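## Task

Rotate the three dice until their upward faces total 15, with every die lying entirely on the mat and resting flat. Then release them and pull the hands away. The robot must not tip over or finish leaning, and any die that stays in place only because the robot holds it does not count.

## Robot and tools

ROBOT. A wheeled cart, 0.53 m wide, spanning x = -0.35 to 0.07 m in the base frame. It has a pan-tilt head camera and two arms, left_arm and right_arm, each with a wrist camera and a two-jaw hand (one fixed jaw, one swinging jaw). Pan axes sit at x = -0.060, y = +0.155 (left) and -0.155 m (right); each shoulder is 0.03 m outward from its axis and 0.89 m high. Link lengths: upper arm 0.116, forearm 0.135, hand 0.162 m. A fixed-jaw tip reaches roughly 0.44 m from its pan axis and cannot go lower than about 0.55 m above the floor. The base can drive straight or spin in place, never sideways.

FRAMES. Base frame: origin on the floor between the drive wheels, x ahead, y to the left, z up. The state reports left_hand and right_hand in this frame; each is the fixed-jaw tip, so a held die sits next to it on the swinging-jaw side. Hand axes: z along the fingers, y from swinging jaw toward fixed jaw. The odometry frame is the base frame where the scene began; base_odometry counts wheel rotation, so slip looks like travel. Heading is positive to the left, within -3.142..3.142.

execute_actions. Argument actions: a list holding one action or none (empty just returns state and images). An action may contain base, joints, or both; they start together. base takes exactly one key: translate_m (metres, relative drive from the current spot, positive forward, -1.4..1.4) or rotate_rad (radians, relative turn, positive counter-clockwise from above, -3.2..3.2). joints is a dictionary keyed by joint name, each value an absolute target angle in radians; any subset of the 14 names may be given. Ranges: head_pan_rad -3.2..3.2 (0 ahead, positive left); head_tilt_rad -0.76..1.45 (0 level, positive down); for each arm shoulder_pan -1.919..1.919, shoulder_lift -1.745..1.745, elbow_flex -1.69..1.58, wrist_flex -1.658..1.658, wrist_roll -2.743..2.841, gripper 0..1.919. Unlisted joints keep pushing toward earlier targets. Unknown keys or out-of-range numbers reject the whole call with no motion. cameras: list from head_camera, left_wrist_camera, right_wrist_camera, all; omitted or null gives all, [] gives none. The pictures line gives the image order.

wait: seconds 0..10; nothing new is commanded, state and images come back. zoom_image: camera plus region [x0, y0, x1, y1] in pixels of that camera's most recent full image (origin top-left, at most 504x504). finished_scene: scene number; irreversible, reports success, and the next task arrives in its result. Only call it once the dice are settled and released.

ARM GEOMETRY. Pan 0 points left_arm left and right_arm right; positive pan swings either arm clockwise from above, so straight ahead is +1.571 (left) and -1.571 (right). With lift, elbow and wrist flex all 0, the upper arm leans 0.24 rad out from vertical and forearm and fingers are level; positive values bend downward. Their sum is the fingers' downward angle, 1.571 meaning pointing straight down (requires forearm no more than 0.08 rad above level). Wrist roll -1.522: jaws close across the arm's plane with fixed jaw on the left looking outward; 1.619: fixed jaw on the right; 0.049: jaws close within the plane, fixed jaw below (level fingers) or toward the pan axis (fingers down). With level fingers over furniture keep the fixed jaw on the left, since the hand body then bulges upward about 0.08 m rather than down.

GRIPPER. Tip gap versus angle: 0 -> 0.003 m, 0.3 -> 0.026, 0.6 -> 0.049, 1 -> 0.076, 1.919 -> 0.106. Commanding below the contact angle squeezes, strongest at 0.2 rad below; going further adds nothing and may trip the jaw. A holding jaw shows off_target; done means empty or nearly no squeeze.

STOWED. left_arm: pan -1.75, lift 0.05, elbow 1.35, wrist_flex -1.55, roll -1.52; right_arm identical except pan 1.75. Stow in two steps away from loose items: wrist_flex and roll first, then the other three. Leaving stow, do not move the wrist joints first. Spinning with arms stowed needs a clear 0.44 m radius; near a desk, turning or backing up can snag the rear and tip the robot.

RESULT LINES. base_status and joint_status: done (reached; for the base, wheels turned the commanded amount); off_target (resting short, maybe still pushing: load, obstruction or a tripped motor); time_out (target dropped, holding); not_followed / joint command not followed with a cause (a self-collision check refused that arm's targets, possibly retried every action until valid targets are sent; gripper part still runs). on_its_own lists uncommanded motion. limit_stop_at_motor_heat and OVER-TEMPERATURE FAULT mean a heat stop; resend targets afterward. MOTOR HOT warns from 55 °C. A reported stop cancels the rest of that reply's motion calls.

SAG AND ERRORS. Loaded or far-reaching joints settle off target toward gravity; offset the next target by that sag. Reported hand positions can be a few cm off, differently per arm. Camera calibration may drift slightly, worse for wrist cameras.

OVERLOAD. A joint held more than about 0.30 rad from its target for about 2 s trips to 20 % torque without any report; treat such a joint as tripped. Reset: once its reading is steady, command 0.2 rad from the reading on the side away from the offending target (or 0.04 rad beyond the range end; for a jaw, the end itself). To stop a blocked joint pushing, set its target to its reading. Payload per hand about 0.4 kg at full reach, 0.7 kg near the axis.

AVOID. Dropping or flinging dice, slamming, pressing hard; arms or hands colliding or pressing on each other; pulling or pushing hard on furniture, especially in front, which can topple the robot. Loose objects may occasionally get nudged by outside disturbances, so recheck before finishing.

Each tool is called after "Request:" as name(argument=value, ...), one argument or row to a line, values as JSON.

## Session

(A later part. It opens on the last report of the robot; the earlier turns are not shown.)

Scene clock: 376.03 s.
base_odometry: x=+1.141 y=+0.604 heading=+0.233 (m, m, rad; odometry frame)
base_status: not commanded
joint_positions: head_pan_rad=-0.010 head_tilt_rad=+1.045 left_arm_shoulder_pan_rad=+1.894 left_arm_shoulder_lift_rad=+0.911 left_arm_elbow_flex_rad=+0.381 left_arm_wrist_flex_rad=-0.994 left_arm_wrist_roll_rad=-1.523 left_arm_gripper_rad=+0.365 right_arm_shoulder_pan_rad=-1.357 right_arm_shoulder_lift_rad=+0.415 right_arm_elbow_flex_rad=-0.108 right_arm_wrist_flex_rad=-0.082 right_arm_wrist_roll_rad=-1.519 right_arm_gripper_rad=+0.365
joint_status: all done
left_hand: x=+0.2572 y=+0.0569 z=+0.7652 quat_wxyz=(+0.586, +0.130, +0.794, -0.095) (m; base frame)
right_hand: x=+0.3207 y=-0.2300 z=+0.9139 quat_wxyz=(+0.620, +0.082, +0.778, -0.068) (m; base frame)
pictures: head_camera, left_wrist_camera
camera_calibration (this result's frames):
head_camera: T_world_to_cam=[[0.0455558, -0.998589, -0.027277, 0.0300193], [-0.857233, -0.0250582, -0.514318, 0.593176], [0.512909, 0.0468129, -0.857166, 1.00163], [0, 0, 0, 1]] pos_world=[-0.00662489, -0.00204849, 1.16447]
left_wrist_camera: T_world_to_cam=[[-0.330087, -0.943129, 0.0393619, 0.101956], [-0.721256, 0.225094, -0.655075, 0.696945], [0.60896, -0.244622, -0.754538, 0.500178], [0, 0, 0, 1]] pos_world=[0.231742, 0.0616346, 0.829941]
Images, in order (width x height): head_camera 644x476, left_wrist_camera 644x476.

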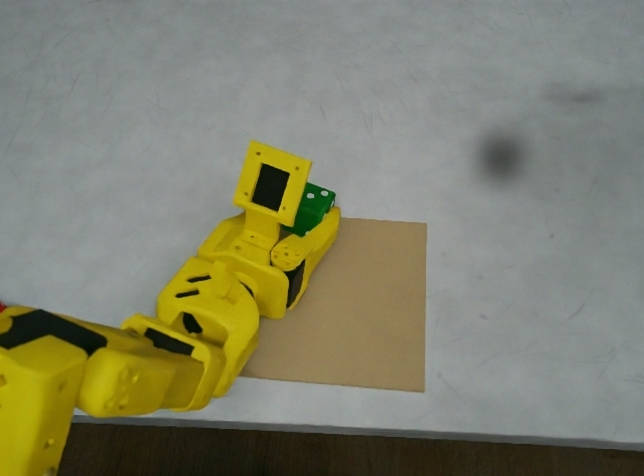

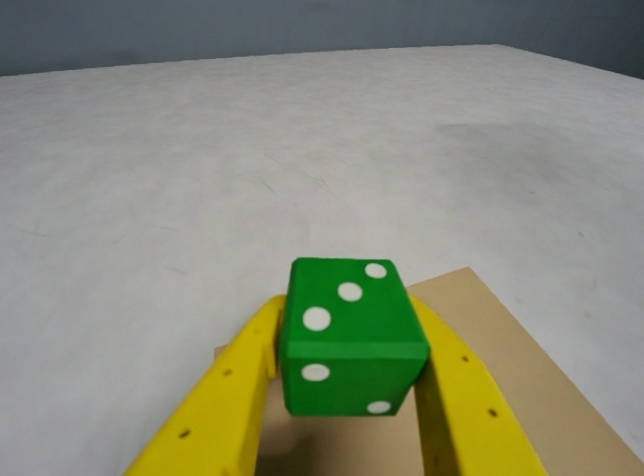

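Request:
execute_actions(
  actions=[
    {"joints": {"left_arm_shoulder_pan_rad": 1.864, "left_arm_shoulder_lift_rad": 1.062, "left_arm_wrist_flex_rad": -1.173}},
  ],
  cameras=["head_camera", "left_wrist_camera"],
)

Scene clock: 401.40 s.
base_odometry: x=+1.141 y=+0.604 heading=+0.233 (m, m, rad; odometry frame)
base_status: not commanded
joint_positions: head_pan_rad=-0.010 head_tilt_rad=+1.045 left_arm_shoulder_pan_rad=+1.871 left_arm_shoulder_lift_rad=+1.077 left_arm_elbow_flex_rad=+0.381 left_arm_wrist_flex_rad=-1.157 left_arm_wrist_roll_rad=-1.523 left_arm_gripper_rad=+0.365 right_arm_shoulder_pan_rad=-1.357 right_arm_shoulder_lift_rad=+0.415 right_arm_elbow_flex_rad=-0.108 right_arm_wrist_flex_rad=-0.082 right_arm_wrist_roll_rad=-1.519 right_arm_gripper_rad=+0.365
joint_status: all done
left_hand: x=+0.2445 y=+0.0689 z=+0.7414 quat_wxyz=(+0.586, +0.121, +0.796, -0.088) (m; base frame)
right_hand: x=+0.3207 y=-0.2300 z=+0.9139 quat_wxyz=(+0.620, +0.082, +0.778, -0.068) (m; base frame)
pictures: head_camera, left_wrist_camera
camera_calibration (this result's frames):
head_camera: T_world_to_cam=[[0.0455558, -0.998589, -0.0272771, 0.0300195], [-0.857235, -0.0250583, -0.514316, 0.593173], [0.512907, 0.046813, -0.857167, 1.00164], [0, 0, 0, 1]] pos_world=[-0.00662485, -0.00204849, 1.16447]
left_wrist_camera: T_world_to_cam=[[-0.308185, -0.95051, 0.0394034, 0.10507], [-0.72816, 0.209032, -0.652754, 0.67056], [0.612213, -0.229861, -0.756544, 0.492577], [0, 0, 0, 1]] pos_world=[0.219094, 0.0729254, 0.806227]
Images, in order (width x height): head_camera 644x476, left_wrist_camera 644x476.

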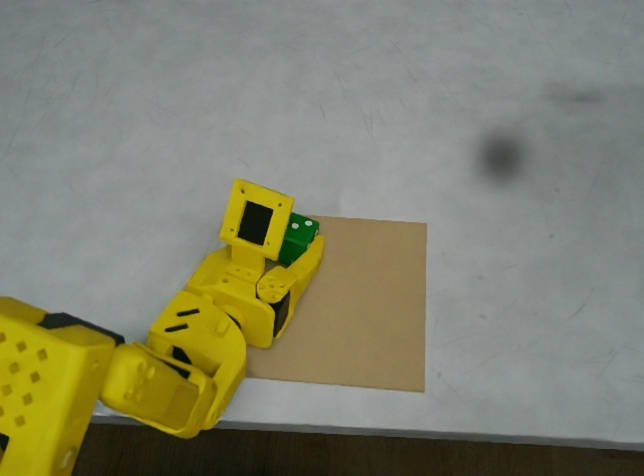

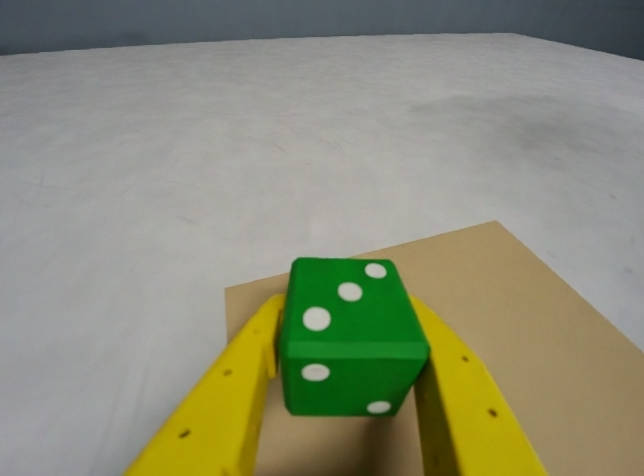

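Request:
execute_actions(
  actions=[
    {"joints": {"left_arm_shoulder_lift_rad": 1.076}},
  ],
  cameras=[],
)

Request:
execute_actions(
  actions=[
    {"joints": {"left_arm_gripper_rad": 0.6}},
  ],
  cameras=["head_camera", "left_wrist_camera"],
)

Scene clock: 436.70 s.
base_odometry: x=+1.141 y=+0.604 heading=+0.233 (m, m, rad; odometry frame)
base_status: not commanded
joint_positions: head_pan_rad=-0.010 head_tilt_rad=+1.045 left_arm_shoulder_pan_rad=+1.871 left_arm_shoulder_lift_rad=+1.088 left_arm_elbow_flex_rad=+0.381 left_arm_wrist_flex_rad=-1.158 left_arm_wrist_roll_rad=-1.523 left_arm_gripper_rad=+0.365 right_arm_shoulder_pan_rad=-1.357 right_arm_shoulder_lift_rad=+0.415 right_arm_elbow_flex_rad=-0.108 right_arm_wrist_flex_rad=-0.082 right_arm_wrist_roll_rad=-1.519 right_arm_gripper_rad=+0.365
joint_status: all done
left_hand: x=+0.2430 y=+0.0693 z=+0.7385 quat_wxyz=(+0.583, +0.121, +0.799, -0.088) (m; base frame)
right_hand: x=+0.3207 y=-0.2300 z=+0.9139 quat_wxyz=(+0.620, +0.082, +0.778, -0.068) (m; base frame)
pictures: none
No camera images: the call's "cameras" was empty. Leave "cameras" out to get every camera's image.

Scene clock: 437.43 s.
base_odometry: x=+1.141 y=+0.604 heading=+0.233 (m, m, rad; odometry frame)
base_status: not commanded
joint_positions: head_pan_rad=-0.010 head_tilt_rad=+1.045 left_arm_shoulder_pan_rad=+1.871 left_arm_shoulder_lift_rad=+1.088 left_arm_elbow_flex_rad=+0.381 left_arm_wrist_flex_rad=-1.158 left_arm_wrist_roll_rad=-1.523 left_arm_gripper_rad=+0.592 right_arm_shoulder_pan_rad=-1.357 right_arm_shoulder_lift_rad=+0.415 right_arm_elbow_flex_rad=-0.108 right_arm_wrist_flex_rad=-0.082 right_arm_wrist_roll_rad=-1.519 right_arm_gripper_rad=+0.365
joint_status: all done
left_hand: x=+0.2430 y=+0.0693 z=+0.7385 quat_wxyz=(+0.583, +0.121, +0.799, -0.088) (m; base frame)
right_hand: x=+0.3207 y=-0.2300 z=+0.9139 quat_wxyz=(+0.620, +0.082, +0.778, -0.068) (m; base frame)
pictures: head_camera, left_wrist_camera
camera_calibration (this result's frames):
head_camera: T_world_to_cam=[[0.0455557, -0.998589, -0.0272771, 0.0300195], [-0.857235, -0.0250582, -0.514316, 0.593173], [0.512907, 0.0468129, -0.857167, 1.00164], [0, 0, 0, 1]] pos_world=[-0.00662485, -0.00204849, 1.16447]
left_wrist_camera: T_world_to_cam=[[-0.307838, -0.950617, 0.0395259, 0.104993], [-0.733869, 0.210799, -0.645755, 0.663614], [0.605534, -0.227795, -0.762521, 0.497362], [0, 0, 0, 1]] pos_world=[0.218156, 0.0732155, 0.803631]
Images, in order (width x height): head_camera 644x476, left_wrist_camera 644x476.

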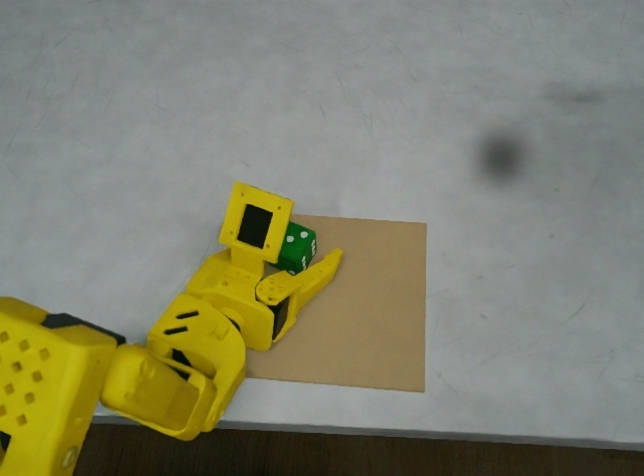

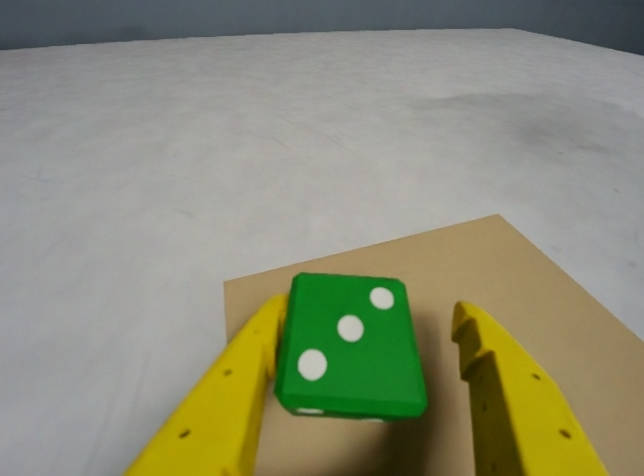

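Request:
execute_actions(
  actions=[
    {"joints": {"left_arm_shoulder_lift_rad": 0.8, "left_arm_elbow_flex_rad": 0.25}},
  ],
  cameras=[],
)

Request:
execute_actions(
  actions=[
    {"joints": {"left_arm_shoulder_pan_rad": 1.034, "left_arm_shoulder_lift_rad": 0.49, "left_arm_elbow_flex_rad": -0.243, "left_arm_wrist_flex_rad": 1.247, "left_arm_wrist_roll_rad": -1.277, "head_pan_rad": 0.5, "head_tilt_rad": 1.05}},
  ],
  cameras=["head_camera", "left_wrist_camera"],
)

Scene clock: 462.67 s.
base_odometry: x=+1.141 y=+0.604 heading=+0.233 (m, m, rad; odometry frame)
base_status: not commanded
joint_positions: head_pan_rad=-0.010 head_tilt_rad=+1.045 left_arm_shoulder_pan_rad=+1.871 left_arm_shoulder_lift_rad=+0.858 left_arm_elbow_flex_rad=+0.277 left_arm_wrist_flex_rad=-1.160 left_arm_wrist_roll_rad=-1.523 left_arm_gripper_rad=+0.593 right_arm_shoulder_pan_rad=-1.357 right_arm_shoulder_lift_rad=+0.415 right_arm_elbow_flex_rad=-0.108 right_arm_wrist_flex_rad=-0.082 right_arm_wrist_roll_rad=-1.519 right_arm_gripper_rad=+0.365
joint_status: all done
left_hand: x=+0.2824 y=+0.0571 z=+0.8303 quat_wxyz=(+0.708, +0.104, +0.690, -0.107) (m; base frame)
right_hand: x=+0.3207 y=-0.2300 z=+0.9139 quat_wxyz=(+0.620, +0.082, +0.778, -0.068) (m; base frame)
pictures: none
No camera images: the call's "cameras" was empty. Leave "cameras" out to get every camera's image.

Scene clock: 465.00 s.
base_odometry: x=+1.141 y=+0.604 heading=+0.233 (m, m, rad; odometry frame)
base_status: not commanded
joint_positions: head_pan_rad=+0.490 head_tilt_rad=+1.045 left_arm_shoulder_pan_rad=+1.039 left_arm_shoulder_lift_rad=+0.548 left_arm_elbow_flex_rad=-0.211 left_arm_wrist_flex_rad=+1.242 left_arm_wrist_roll_rad=-1.285 left_arm_gripper_rad=+0.593 right_arm_shoulder_pan_rad=-1.357 right_arm_shoulder_lift_rad=+0.415 right_arm_elbow_flex_rad=-0.108 right_arm_wrist_flex_rad=-0.082 right_arm_wrist_roll_rad=-1.519 right_arm_gripper_rad=+0.365
joint_status: all done
left_hand: x=+0.1419 y=+0.2823 z=+0.7753 quat_wxyz=(-0.004, -0.375, +0.927, -0.001) (m; base frame)
right_hand: x=+0.3207 y=-0.2300 z=+0.9139 quat_wxyz=(+0.620, +0.082, +0.778, -0.068) (m; base frame)
pictures: head_camera, left_wrist_camera
camera_calibration (this result's frames):
head_camera: T_world_to_cam=[[0.518709, -0.854516, -0.0272774, 0.052258], [-0.740293, -0.432955, -0.514312, 0.598664], [0.427677, 0.286971, -0.857169, 0.997633], [0, 0, 0, 1]] pos_world=[-0.0105849, 0.0175584, 1.16447]
left_wrist_camera: T_world_to_cam=[[0.719244, -0.694398, 0.0223319, 0.0701277], [-0.594764, -0.598795, 0.536378, -0.139459], [-0.359088, -0.399069, -0.843682, 0.883287], [0, 0, 0, 1]] pos_world=[0.183793, 0.317681, 0.81845]
Images, in order (width x height): head_camera 644x476, left_wrist_camera 644x476.

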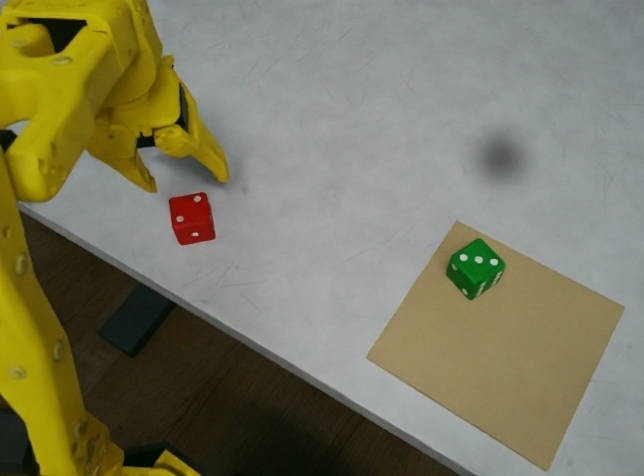

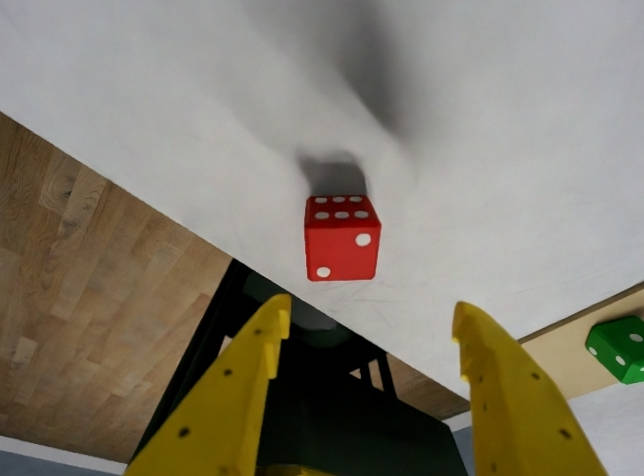

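Request:
execute_actions(
  actions=[
    {"joints": {"left_arm_shoulder_pan_rad": 1.024, "left_arm_shoulder_lift_rad": 0.719, "left_arm_elbow_flex_rad": -0.148, "left_arm_wrist_flex_rad": 0.987}},
  ],
  cameras=["left_wrist_camera"],
)

Scene clock: 474.40 s.
base_odometry: x=+1.141 y=+0.604 heading=+0.233 (m, m, rad; odometry frame)
base_status: not commanded
joint_positions: head_pan_rad=+0.490 head_tilt_rad=+1.045 left_arm_shoulder_pan_rad=+1.032 left_arm_shoulder_lift_rad=+0.733 left_arm_elbow_flex_rad=-0.147 left_arm_wrist_flex_rad=+0.994 left_arm_wrist_roll_rad=-1.285 left_arm_gripper_rad=+0.593 right_arm_shoulder_pan_rad=-1.357 right_arm_shoulder_lift_rad=+0.415 right_arm_elbow_flex_rad=-0.108 right_arm_wrist_flex_rad=-0.082 right_arm_wrist_roll_rad=-1.519 right_arm_gripper_rad=+0.365
joint_status: all done
left_hand: x=+0.1405 y=+0.2836 z=+0.7280 quat_wxyz=(-0.005, -0.378, +0.926, -0.001) (m; base frame)
right_hand: x=+0.3207 y=-0.2300 z=+0.9139 quat_wxyz=(+0.620, +0.082, +0.778, -0.068) (m; base frame)
pictures: left_wrist_camera
camera_calibration (this result's frames):
left_wrist_camera: T_world_to_cam=[[0.724578, -0.688844, 0.0219204, 0.0710559], [-0.589447, -0.602916, 0.537629, -0.114594], [-0.357126, -0.402475, -0.842896, 0.843513], [0, 0, 0, 1]] pos_world=[0.182208, 0.319349, 0.771046]
Images, in order (width x height): left_wrist_camera 644x476.

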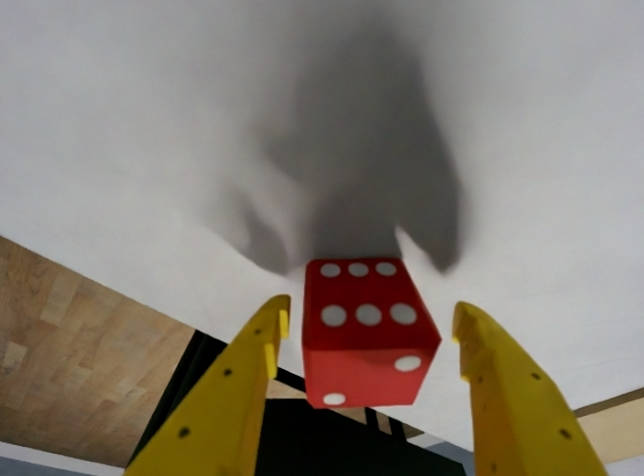

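Request:
execute_actions(
  actions=[
    {"joints": {"left_arm_gripper_rad": 0.17}},
  ],
  cameras=[],
)

Request:
execute_actions(
  actions=[
    {"base": {"translate_m": -0.063}, "joints": {"left_arm_shoulder_lift_rad": 0.45, "left_arm_wrist_flex_rad": -0.4, "left_arm_wrist_roll_rad": -1.53, "left_arm_shoulder_pan_rad": 1.878, "head_pan_rad": 0.0, "head_tilt_rad": 0.95}},
  ],
  cameras=["left_wrist_camera"],
)

Request:
execute_actions(
  actions=[
    {"joints": {"left_arm_shoulder_lift_rad": 0.99, "left_arm_elbow_flex_rad": 0.4, "left_arm_wrist_flex_rad": -1.12}},
  ],
  cameras=["head_camera", "left_wrist_camera"],
)

Scene clock: 481.30 s.
base_odometry: x=+1.141 y=+0.604 heading=+0.233 (m, m, rad; odometry frame)
base_status: not commanded
joint_positions: head_pan_rad=+0.490 head_tilt_rad=+1.045 left_arm_shoulder_pan_rad=+1.032 left_arm_shoulder_lift_rad=+0.733 left_arm_elbow_flex_rad=-0.147 left_arm_wrist_flex_rad=+0.992 left_arm_wrist_roll_rad=-1.285 left_arm_gripper_rad=+0.364 right_arm_shoulder_pan_rad=-1.357 right_arm_shoulder_lift_rad=+0.415 right_arm_elbow_flex_rad=-0.108 right_arm_wrist_flex_rad=-0.082 right_arm_wrist_roll_rad=-1.519 right_arm_gripper_rad=+0.365
joint_status: left_arm_gripper_rad off_target (ended at +0.364, target +0.170)
left_hand: x=+0.1407 y=+0.2837 z=+0.7280 quat_wxyz=(-0.004, -0.378, +0.926, -0.001) (m; base frame)
right_hand: x=+0.3207 y=-0.2300 z=+0.9139 quat_wxyz=(+0.620, +0.082, +0.778, -0.068) (m; base frame)
pictures: none
No camera images: the call's "cameras" was empty. Leave "cameras" out to get every camera's image.

Scene clock: 483.00 s.
base_odometry: x=+1.079 y=+0.589 heading=+0.232 (m, m, rad; odometry frame)
base_status: done
joint_positions: head_pan_rad=+0.010 head_tilt_rad=+0.965 left_arm_shoulder_pan_rad=+1.872 left_arm_shoulder_lift_rad=+0.514 left_arm_elbow_flex_rad=-0.142 left_arm_wrist_flex_rad=-0.384 left_arm_wrist_roll_rad=-1.523 left_arm_gripper_rad=+0.364 right_arm_shoulder_pan_rad=-1.357 right_arm_shoulder_lift_rad=+0.415 right_arm_elbow_flex_rad=-0.108 right_arm_wrist_flex_rad=-0.082 right_arm_wrist_roll_rad=-1.519 right_arm_gripper_rad=+0.365
joint_status: all done
left_hand: x=+0.3225 y=+0.0441 z=+0.9357 quat_wxyz=(+0.703, +0.106, +0.695, -0.107) (m; base frame)
right_hand: x=+0.3207 y=-0.2300 z=+0.9139 quat_wxyz=(+0.620, +0.082, +0.778, -0.068) (m; base frame)
pictures: left_wrist_camera
camera_calibration (this result's frames):
left_wrist_camera: T_world_to_cam=[[-0.320601, -0.946628, 0.0333396, 0.107414], [-0.500834, 0.139536, -0.854222, 0.977653], [0.803978, -0.290562, -0.518839, 0.304519], [0, 0, 0, 1]] pos_world=[0.279252, 0.0537449, 0.989547]
Images, in order (width x height): left_wrist_camera 644x476.

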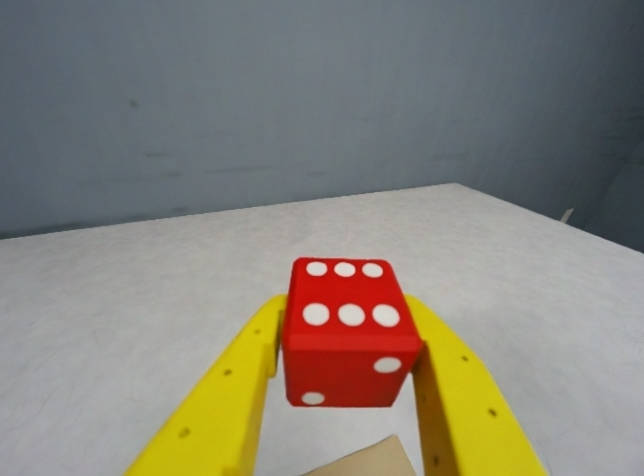

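Scene clock: 484.30 s.
base_odometry: x=+1.079 y=+0.589 heading=+0.232 (m, m, rad; odometry frame)
base_status: not commanded
joint_positions: head_pan_rad=+0.010 head_tilt_rad=+0.965 left_arm_shoulder_pan_rad=+1.874 left_arm_shoulder_lift_rad=+1.008 left_arm_elbow_flex_rad=+0.400 left_arm_wrist_flex_rad=-1.103 left_arm_wrist_roll_rad=-1.523 left_arm_gripper_rad=+0.364 right_arm_shoulder_pan_rad=-1.357 right_arm_shoulder_lift_rad=+0.415 right_arm_elbow_flex_rad=-0.108 right_arm_wrist_flex_rad=-0.082 right_arm_wrist_roll_rad=-1.519 right_arm_gripper_rad=+0.365
joint_status: all done
left_hand: x=+0.2484 y=+0.0666 z=+0.7498 quat_wxyz=(+0.585, +0.122, +0.797, -0.089) (m; base frame)
right_hand: x=+0.3207 y=-0.2300 z=+0.9139 quat_wxyz=(+0.620, +0.082, +0.778, -0.068) (m; base frame)
pictures: head_camera, left_wrist_camera
camera_calibration (this result's frames):
head_camera: T_world_to_cam=[[0.0674682, -0.997462, -0.0227366, 0.0258233], [-0.812556, -0.0417087, -0.581389, 0.672475], [0.578966, 0.0577001, -0.813308, 0.954258], [0, 0, 0, 1]] pos_world=[-0.00780215, -0.00125503, 1.16766]
left_wrist_camera: T_world_to_cam=[[-0.310984, -0.949596, 0.0394446, 0.104417], [-0.729424, 0.211862, -0.650427, 0.677716], [0.609286, -0.231045, -0.758544, 0.498366], [0, 0, 0, 1]] pos_world=[0.223166, 0.0707169, 0.814719]
Images, in order (width x height): head_camera 644x476, left_wrist_camera 644x476.

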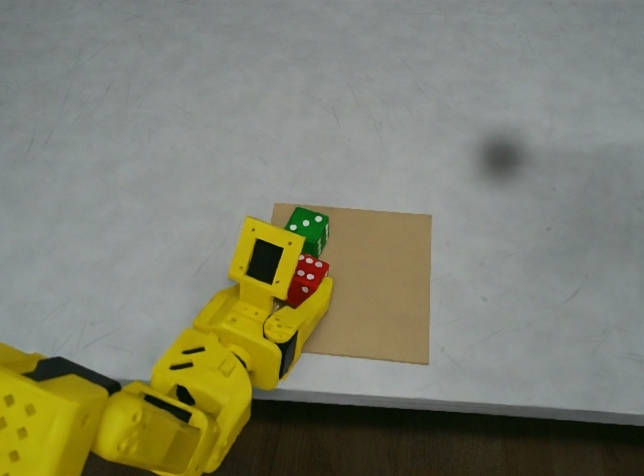

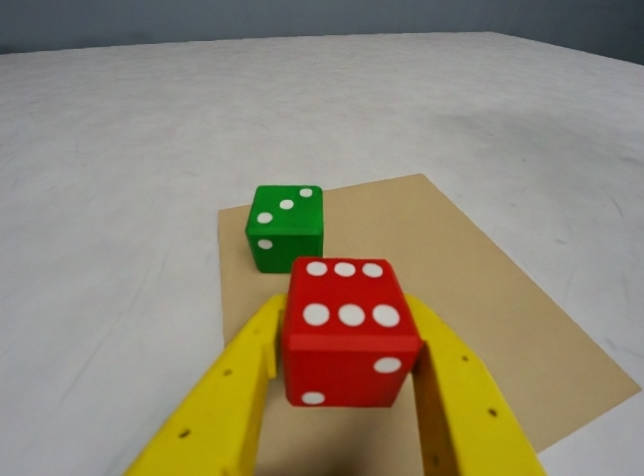

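Request:
execute_actions(
  actions=[
    {"joints": {"left_arm_shoulder_lift_rad": 1.066, "left_arm_wrist_flex_rad": -1.187, "right_arm_shoulder_pan_rad": -1.45, "right_arm_shoulder_lift_rad": 1.09, "right_arm_elbow_flex_rad": -0.235, "right_arm_wrist_flex_rad": -0.63}},
  ],
  cameras=["left_wrist_camera"],
)

Scene clock: 500.33 s.
base_odometry: x=+1.079 y=+0.589 heading=+0.232 (m, m, rad; odometry frame)
base_status: not commanded
joint_positions: head_pan_rad=+0.010 head_tilt_rad=+0.965 left_arm_shoulder_pan_rad=+1.874 left_arm_shoulder_lift_rad=+1.076 left_arm_elbow_flex_rad=+0.400 left_arm_wrist_flex_rad=-1.175 left_arm_wrist_roll_rad=-1.523 left_arm_gripper_rad=+0.364 right_arm_shoulder_pan_rad=-1.444 right_arm_shoulder_lift_rad=+1.113 right_arm_elbow_flex_rad=-0.200 right_arm_wrist_flex_rad=-0.611 right_arm_wrist_roll_rad=-1.519 right_arm_gripper_rad=+0.365
joint_status: all done
left_hand: x=+0.2421 y=+0.0686 z=+0.7415 quat_wxyz=(+0.587, +0.122, +0.796, -0.089) (m; base frame)
right_hand: x=+0.3215 y=-0.1959 z=+0.7672 quat_wxyz=(+0.592, +0.050, +0.804, -0.039) (m; base frame)
pictures: left_wrist_camera
camera_calibration (this result's frames):
left_wrist_camera: T_world_to_cam=[[-0.311157, -0.949542, 0.0393827, 0.104742], [-0.726559, 0.210966, -0.653915, 0.669271], [0.612611, -0.232084, -0.755542, 0.493354], [0, 0, 0, 1]] pos_world=[0.216622, 0.0727636, 0.806271]
Images, in order (width x height): left_wrist_camera 644x476.

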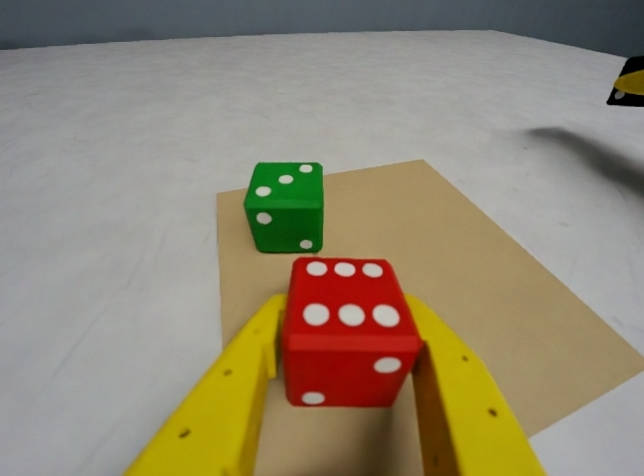

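Request:
execute_actions(
  actions=[
    {"joints": {"left_arm_shoulder_lift_rad": 1.082}},
  ],
  cameras=[],
)

Request:
execute_actions(
  actions=[
    {"joints": {"left_arm_gripper_rad": 0.6}},
  ],
  cameras=["left_wrist_camera"],
)

Scene clock: 504.67 s.
base_odometry: x=+1.079 y=+0.589 heading=+0.232 (m, m, rad; odometry frame)
base_status: not commanded
joint_positions: head_pan_rad=+0.010 head_tilt_rad=+0.965 left_arm_shoulder_pan_rad=+1.874 left_arm_shoulder_lift_rad=+1.083 left_arm_elbow_flex_rad=+0.400 left_arm_wrist_flex_rad=-1.183 left_arm_wrist_roll_rad=-1.523 left_arm_gripper_rad=+0.364 right_arm_shoulder_pan_rad=-1.444 right_arm_shoulder_lift_rad=+1.113 right_arm_elbow_flex_rad=-0.200 right_arm_wrist_flex_rad=-0.611 right_arm_wrist_roll_rad=-1.519 right_arm_gripper_rad=+0.365
joint_status: all done
left_hand: x=+0.2413 y=+0.0688 z=+0.7405 quat_wxyz=(+0.587, +0.122, +0.796, -0.089) (m; base frame)
right_hand: x=+0.3215 y=-0.1959 z=+0.7672 quat_wxyz=(+0.592, +0.050, +0.804, -0.039) (m; base frame)
pictures: none
No camera images: the call's "cameras" was empty. Leave "cameras" out to get every camera's image.

Scene clock: 505.40 s.
base_odometry: x=+1.079 y=+0.589 heading=+0.232 (m, m, rad; odometry frame)
base_status: not commanded
joint_positions: head_pan_rad=+0.010 head_tilt_rad=+0.965 left_arm_shoulder_pan_rad=+1.874 left_arm_shoulder_lift_rad=+1.094 left_arm_elbow_flex_rad=+0.400 left_arm_wrist_flex_rad=-1.183 left_arm_wrist_roll_rad=-1.523 left_arm_gripper_rad=+0.592 right_arm_shoulder_pan_rad=-1.444 right_arm_shoulder_lift_rad=+1.113 right_arm_elbow_flex_rad=-0.200 right_arm_wrist_flex_rad=-0.611 right_arm_wrist_roll_rad=-1.519 right_arm_gripper_rad=+0.365
joint_status: all done
left_hand: x=+0.2398 y=+0.0693 z=+0.7374 quat_wxyz=(+0.583, +0.122, +0.799, -0.089) (m; base frame)
right_hand: x=+0.3215 y=-0.1959 z=+0.7672 quat_wxyz=(+0.592, +0.050, +0.804, -0.039) (m; base frame)
pictures: left_wrist_camera
camera_calibration (this result's frames):
left_wrist_camera: T_world_to_cam=[[-0.310753, -0.949668, 0.0395259, 0.104674], [-0.733219, 0.213049, -0.645755, 0.660202], [0.604833, -0.229652, -0.762521, 0.498772], [0, 0, 0, 1]] pos_world=[0.214927, 0.0732937, 0.802516]
Images, in order (width x height): left_wrist_camera 644x476.

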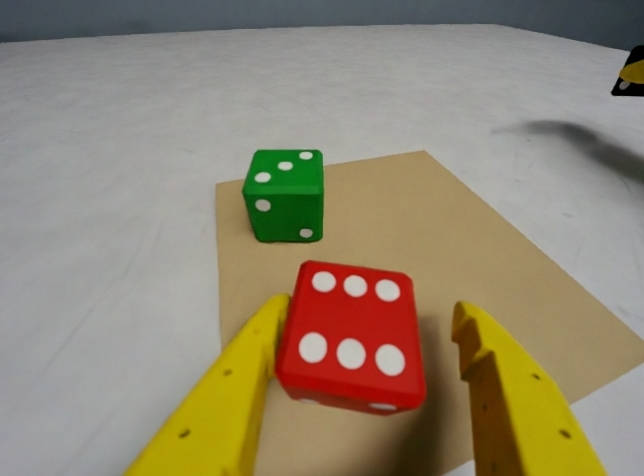

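Request:
execute_actions(
  actions=[
    {"joints": {"left_arm_shoulder_lift_rad": 0.85, "left_arm_wrist_flex_rad": -1.4}},
  ],
  cameras=[],
)

Request:
execute_actions(
  actions=[
    {"base": {"rotate_rad": 0.1}, "joints": {"left_arm_shoulder_pan_rad": 1.1, "left_arm_shoulder_lift_rad": 0.3, "left_arm_elbow_flex_rad": 0.6, "left_arm_wrist_flex_rad": -0.9, "right_arm_shoulder_pan_rad": -1.887, "head_pan_rad": -0.1, "head_tilt_rad": 0.95}},
  ],
  cameras=["head_camera", "right_wrist_camera"],
)

Scene clock: 513.73 s.
base_odometry: x=+1.079 y=+0.589 heading=+0.232 (m, m, rad; odometry frame)
base_status: not commanded
joint_positions: head_pan_rad=+0.010 head_tilt_rad=+0.965 left_arm_shoulder_pan_rad=+1.874 left_arm_shoulder_lift_rad=+0.905 left_arm_elbow_flex_rad=+0.400 left_arm_wrist_flex_rad=-1.385 left_arm_wrist_roll_rad=-1.523 left_arm_gripper_rad=+0.593 right_arm_shoulder_pan_rad=-1.444 right_arm_shoulder_lift_rad=+1.113 right_arm_elbow_flex_rad=-0.200 right_arm_wrist_flex_rad=-0.611 right_arm_wrist_roll_rad=-1.519 right_arm_gripper_rad=+0.365
joint_status: all done
left_hand: x=+0.2637 y=+0.0619 z=+0.8254 quat_wxyz=(+0.727, +0.103, +0.670, -0.111) (m; base frame)
right_hand: x=+0.3215 y=-0.1959 z=+0.7672 quat_wxyz=(+0.592, +0.050, +0.804, -0.039) (m; base frame)
pictures: none
No camera images: the call's "cameras" was empty. Leave "cameras" out to get every camera's image.

Scene clock: 515.03 s.
base_odometry: x=+1.080 y=+0.590 heading=+0.334 (m, m, rad; odometry frame)
base_status: done
joint_positions: head_pan_rad=-0.090 head_tilt_rad=+0.965 left_arm_shoulder_pan_rad=+1.107 left_arm_shoulder_lift_rad=+0.351 left_arm_elbow_flex_rad=+0.600 left_arm_wrist_flex_rad=-0.901 left_arm_wrist_roll_rad=-1.523 left_arm_gripper_rad=+0.593 right_arm_shoulder_pan_rad=-1.881 right_arm_shoulder_lift_rad=+1.113 right_arm_elbow_flex_rad=-0.203 right_arm_wrist_flex_rad=-0.611 right_arm_wrist_roll_rad=-1.519 right_arm_gripper_rad=+0.365
joint_status: all done
left_hand: x=+0.2390 y=+0.3132 z=+0.8747 quat_wxyz=(+0.670, -0.166, +0.706, +0.158) (m; base frame)
right_hand: x=+0.3033 y=-0.0304 z=+0.7680 quat_wxyz=(+0.587, -0.126, +0.794, +0.091) (m; base frame)
pictures: head_camera, right_wrist_camera
camera_calibration (this result's frames):
head_camera: T_world_to_cam=[[-0.0324379, -0.999215, -0.0227366, 0.0211277], [-0.812661, 0.0396109, -0.581389, 0.67247], [0.581834, -0.000381872, -0.813308, 0.954393], [0, 0, 0, 1]] pos_world=[-0.00812321, -0.00516159, 1.16766]
right_wrist_camera: T_world_to_cam=[[0.271563, -0.961419, 0.0438925, -0.158358], [-0.703877, -0.229507, -0.672223, 0.745308], [0.656362, 0.151656, -0.739046, 0.435663], [0, 0, 0, 1]] pos_world=[0.281657, -0.0472661, 0.829939]
Images, in order (width x height): head_camera 644x476, right_wrist_camera 644x476.

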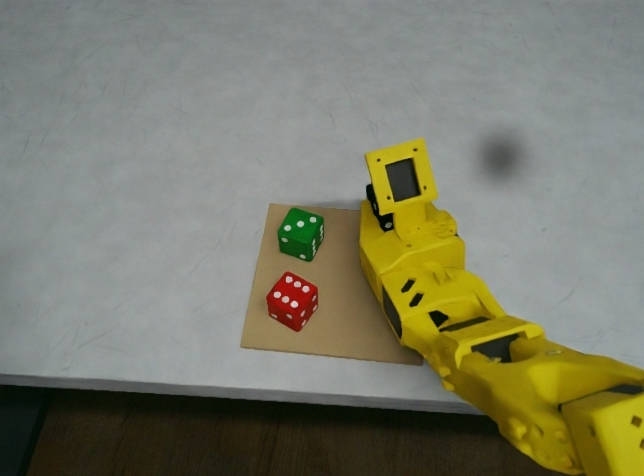

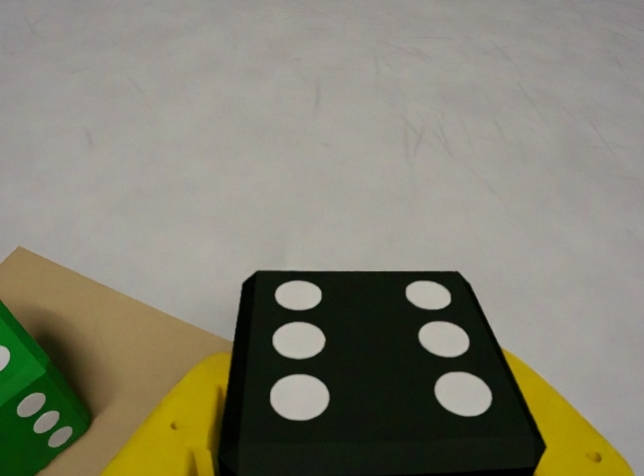

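Request:
execute_actions(
  actions=[
    {"joints": {"right_arm_shoulder_pan_rad": -1.919, "right_arm_shoulder_lift_rad": 1.22, "right_arm_elbow_flex_rad": -0.2, "right_arm_wrist_flex_rad": -0.765}},
  ],
  cameras=["head_camera", "right_wrist_camera"],
)

Scene clock: 533.10 s.
base_odometry: x=+1.080 y=+0.590 heading=+0.334 (m, m, rad; odometry frame)
base_status: not commanded
joint_positions: head_pan_rad=-0.090 head_tilt_rad=+0.965 left_arm_shoulder_pan_rad=+1.107 left_arm_shoulder_lift_rad=+0.351 left_arm_elbow_flex_rad=+0.600 left_arm_wrist_flex_rad=-0.901 left_arm_wrist_roll_rad=-1.523 left_arm_gripper_rad=+0.593 right_arm_shoulder_pan_rad=-1.913 right_arm_shoulder_lift_rad=+1.240 right_arm_elbow_flex_rad=-0.197 right_arm_wrist_flex_rad=-0.748 right_arm_wrist_roll_rad=-1.519 right_arm_gripper_rad=+0.365
joint_status: all done
left_hand: x=+0.2390 y=+0.3132 z=+0.8747 quat_wxyz=(+0.670, -0.166, +0.706, +0.158) (m; base frame)
right_hand: x=+0.2877 y=-0.0228 z=+0.7432 quat_wxyz=(+0.587, -0.138, +0.791, +0.101) (m; base frame)
pictures: head_camera, right_wrist_camera
camera_calibration (this result's frames):
head_camera: T_world_to_cam=[[-0.0324376, -0.999215, -0.0227366, 0.0211277], [-0.812661, 0.0396107, -0.581389, 0.67247], [0.581834, -0.00038172, -0.813308, 0.954393], [0, 0, 0, 1]] pos_world=[-0.00812321, -0.00516158, 1.16766]
right_wrist_camera: T_world_to_cam=[[0.302261, -0.952219, 0.0437849, -0.154299], [-0.694174, -0.251364, -0.674491, 0.717771], [0.653269, 0.173478, -0.736983, 0.42634], [0, 0, 0, 1]] pos_world=[0.266381, -0.0404647, 0.805092]
Images, in order (width x height): head_camera 644x476, right_wrist_camera 644x476.

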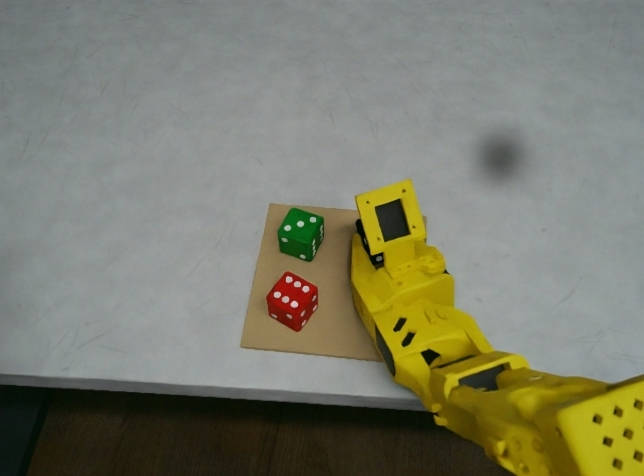

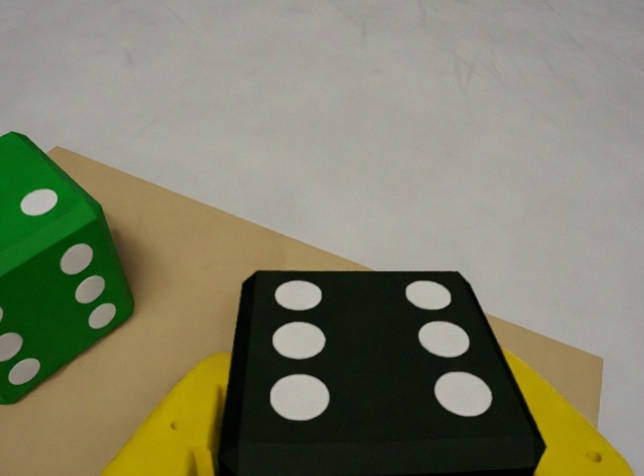

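Request:
execute_actions(
  actions=[
    {"joints": {"right_arm_shoulder_lift_rad": 1.233}},
  ],
  cameras=[],
)

Request:
execute_actions(
  actions=[
    {"joints": {"right_arm_gripper_rad": 0.6}},
  ],
  cameras=["right_wrist_camera"],
)

Scene clock: 543.37 s.
base_odometry: x=+1.080 y=+0.590 heading=+0.334 (m, m, rad; odometry frame)
base_status: not commanded
joint_positions: head_pan_rad=-0.090 head_tilt_rad=+0.965 left_arm_shoulder_pan_rad=+1.107 left_arm_shoulder_lift_rad=+0.351 left_arm_elbow_flex_rad=+0.600 left_arm_wrist_flex_rad=-0.901 left_arm_wrist_roll_rad=-1.523 left_arm_gripper_rad=+0.593 right_arm_shoulder_pan_rad=-1.913 right_arm_shoulder_lift_rad=+1.252 right_arm_elbow_flex_rad=-0.197 right_arm_wrist_flex_rad=-0.748 right_arm_wrist_roll_rad=-1.519 right_arm_gripper_rad=+0.365
joint_status: all done
left_hand: x=+0.2390 y=+0.3132 z=+0.8747 quat_wxyz=(+0.670, -0.166, +0.706, +0.158) (m; base frame)
right_hand: x=+0.2859 y=-0.0235 z=+0.7390 quat_wxyz=(+0.582, -0.139, +0.795, +0.100) (m; base frame)
pictures: none
No camera images: the call's "cameras" was empty. Leave "cameras" out to get every camera's image.

Scene clock: 544.10 s.
base_odometry: x=+1.080 y=+0.590 heading=+0.334 (m, m, rad; odometry frame)
base_status: not commanded
joint_positions: head_pan_rad=-0.090 head_tilt_rad=+0.965 left_arm_shoulder_pan_rad=+1.107 left_arm_shoulder_lift_rad=+0.351 left_arm_elbow_flex_rad=+0.600 left_arm_wrist_flex_rad=-0.901 left_arm_wrist_roll_rad=-1.523 left_arm_gripper_rad=+0.593 right_arm_shoulder_pan_rad=-1.913 right_arm_shoulder_lift_rad=+1.252 right_arm_elbow_flex_rad=-0.197 right_arm_wrist_flex_rad=-0.749 right_arm_wrist_roll_rad=-1.519 right_arm_gripper_rad=+0.590
joint_status: all done
left_hand: x=+0.2390 y=+0.3132 z=+0.8747 quat_wxyz=(+0.670, -0.166, +0.706, +0.158) (m; base frame)
right_hand: x=+0.2860 y=-0.0234 z=+0.7392 quat_wxyz=(+0.583, -0.139, +0.795, +0.100) (m; base frame)
pictures: right_wrist_camera
camera_calibration (this result's frames):
right_wrist_camera: T_world_to_cam=[[0.302705, -0.952061, 0.0441597, -0.15459], [-0.700956, -0.253783, -0.666525, 0.709774], [0.645779, 0.170807, -0.744174, 0.432042], [0, 0, 0, 1]] pos_world=[0.265312, -0.0408461, 0.801423]
Images, in order (width x height): right_wrist_camera 644x476.

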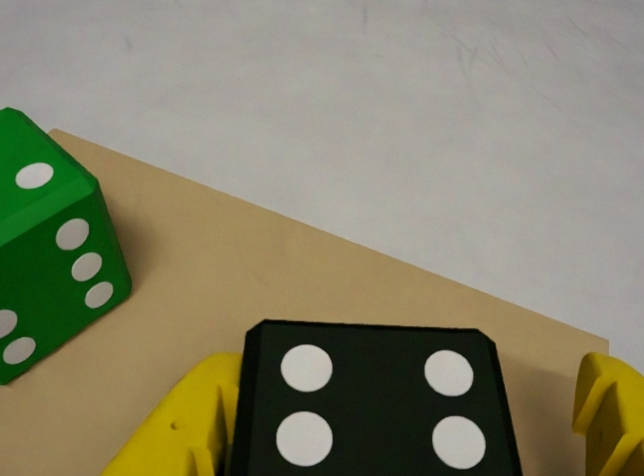

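Request:
execute_actions(
  actions=[
    {"joints": {"right_arm_shoulder_lift_rad": 0.9, "right_arm_wrist_flex_rad": -0.95}},
  ],
  cameras=[],
)

Request:
execute_actions(
  actions=[
    {"base": {"translate_m": -0.15}, "joints": {"right_arm_shoulder_pan_rad": -1.1, "right_arm_shoulder_lift_rad": 0.3, "right_arm_elbow_flex_rad": 0.4, "right_arm_wrist_flex_rad": -0.7, "head_tilt_rad": 0.8}},
  ],
  cameras=["head_camera"],
)

Scene clock: 549.03 s.
base_odometry: x=+1.080 y=+0.590 heading=+0.334 (m, m, rad; odometry frame)
base_status: not commanded
joint_positions: head_pan_rad=-0.090 head_tilt_rad=+0.965 left_arm_shoulder_pan_rad=+1.107 left_arm_shoulder_lift_rad=+0.351 left_arm_elbow_flex_rad=+0.600 left_arm_wrist_flex_rad=-0.901 left_arm_wrist_roll_rad=-1.523 left_arm_gripper_rad=+0.593 right_arm_shoulder_pan_rad=-1.913 right_arm_shoulder_lift_rad=+0.967 right_arm_elbow_flex_rad=-0.197 right_arm_wrist_flex_rad=-0.935 right_arm_wrist_roll_rad=-1.519 right_arm_gripper_rad=+0.592
joint_status: all done
left_hand: x=+0.2390 y=+0.3132 z=+0.8747 quat_wxyz=(+0.670, -0.166, +0.706, +0.158) (m; base frame)
right_hand: x=+0.3121 y=-0.0141 z=+0.8708 quat_wxyz=(+0.752, -0.111, +0.637, +0.129) (m; base frame)
pictures: none
No camera images: the call's "cameras" was empty. Leave "cameras" out to get every camera's image.

Scene clock: 550.63 s.
base_odometry: x=+0.938 y=+0.540 heading=+0.337 (m, m, rad; odometry frame)
base_status: done
joint_positions: head_pan_rad=-0.090 head_tilt_rad=+0.815 left_arm_shoulder_pan_rad=+1.107 left_arm_shoulder_lift_rad=+0.350 left_arm_elbow_flex_rad=+0.602 left_arm_wrist_flex_rad=-0.901 left_arm_wrist_roll_rad=-1.523 left_arm_gripper_rad=+0.593 right_arm_shoulder_pan_rad=-1.105 right_arm_shoulder_lift_rad=+0.356 right_arm_elbow_flex_rad=+0.402 right_arm_wrist_flex_rad=-0.702 right_arm_wrist_roll_rad=-1.519 right_arm_gripper_rad=+0.592
joint_status: all done
left_hand: x=+0.2389 y=+0.3132 z=+0.8748 quat_wxyz=(+0.670, -0.166, +0.706, +0.158) (m; base frame)
right_hand: x=+0.2631 y=-0.3088 z=+0.8915 quat_wxyz=(+0.668, +0.167, +0.707, -0.160) (m; base frame)
pictures: head_camera
camera_calibration (this result's frames):
head_camera: T_world_to_cam=[[-0.0297115, -0.999462, -0.0138684, 0.0110485], [-0.716849, 0.0309752, -0.69654, 0.809512], [0.696596, -0.0107537, -0.717383, 0.849378], [0, 0, 0, 1]] pos_world=[-0.0110475, -0.00489827, 1.17334]
Images, in order (width x height): head_camera 644x476.

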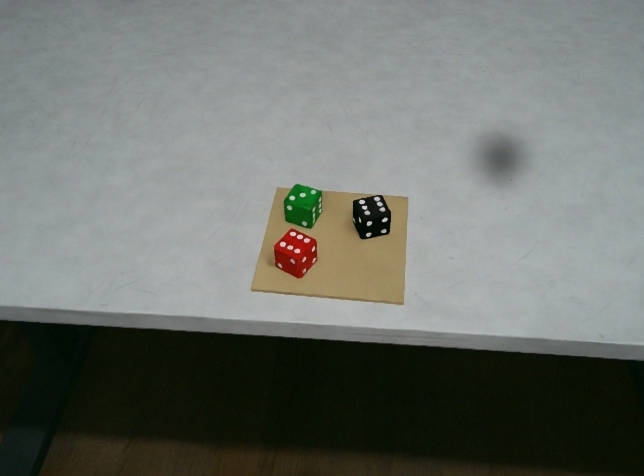

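All three dice are on the mat, showing 3 + 6 + 6 = 15.

Request:
finished_scene(
  scene=1,
)

The scene is finished: the task was done.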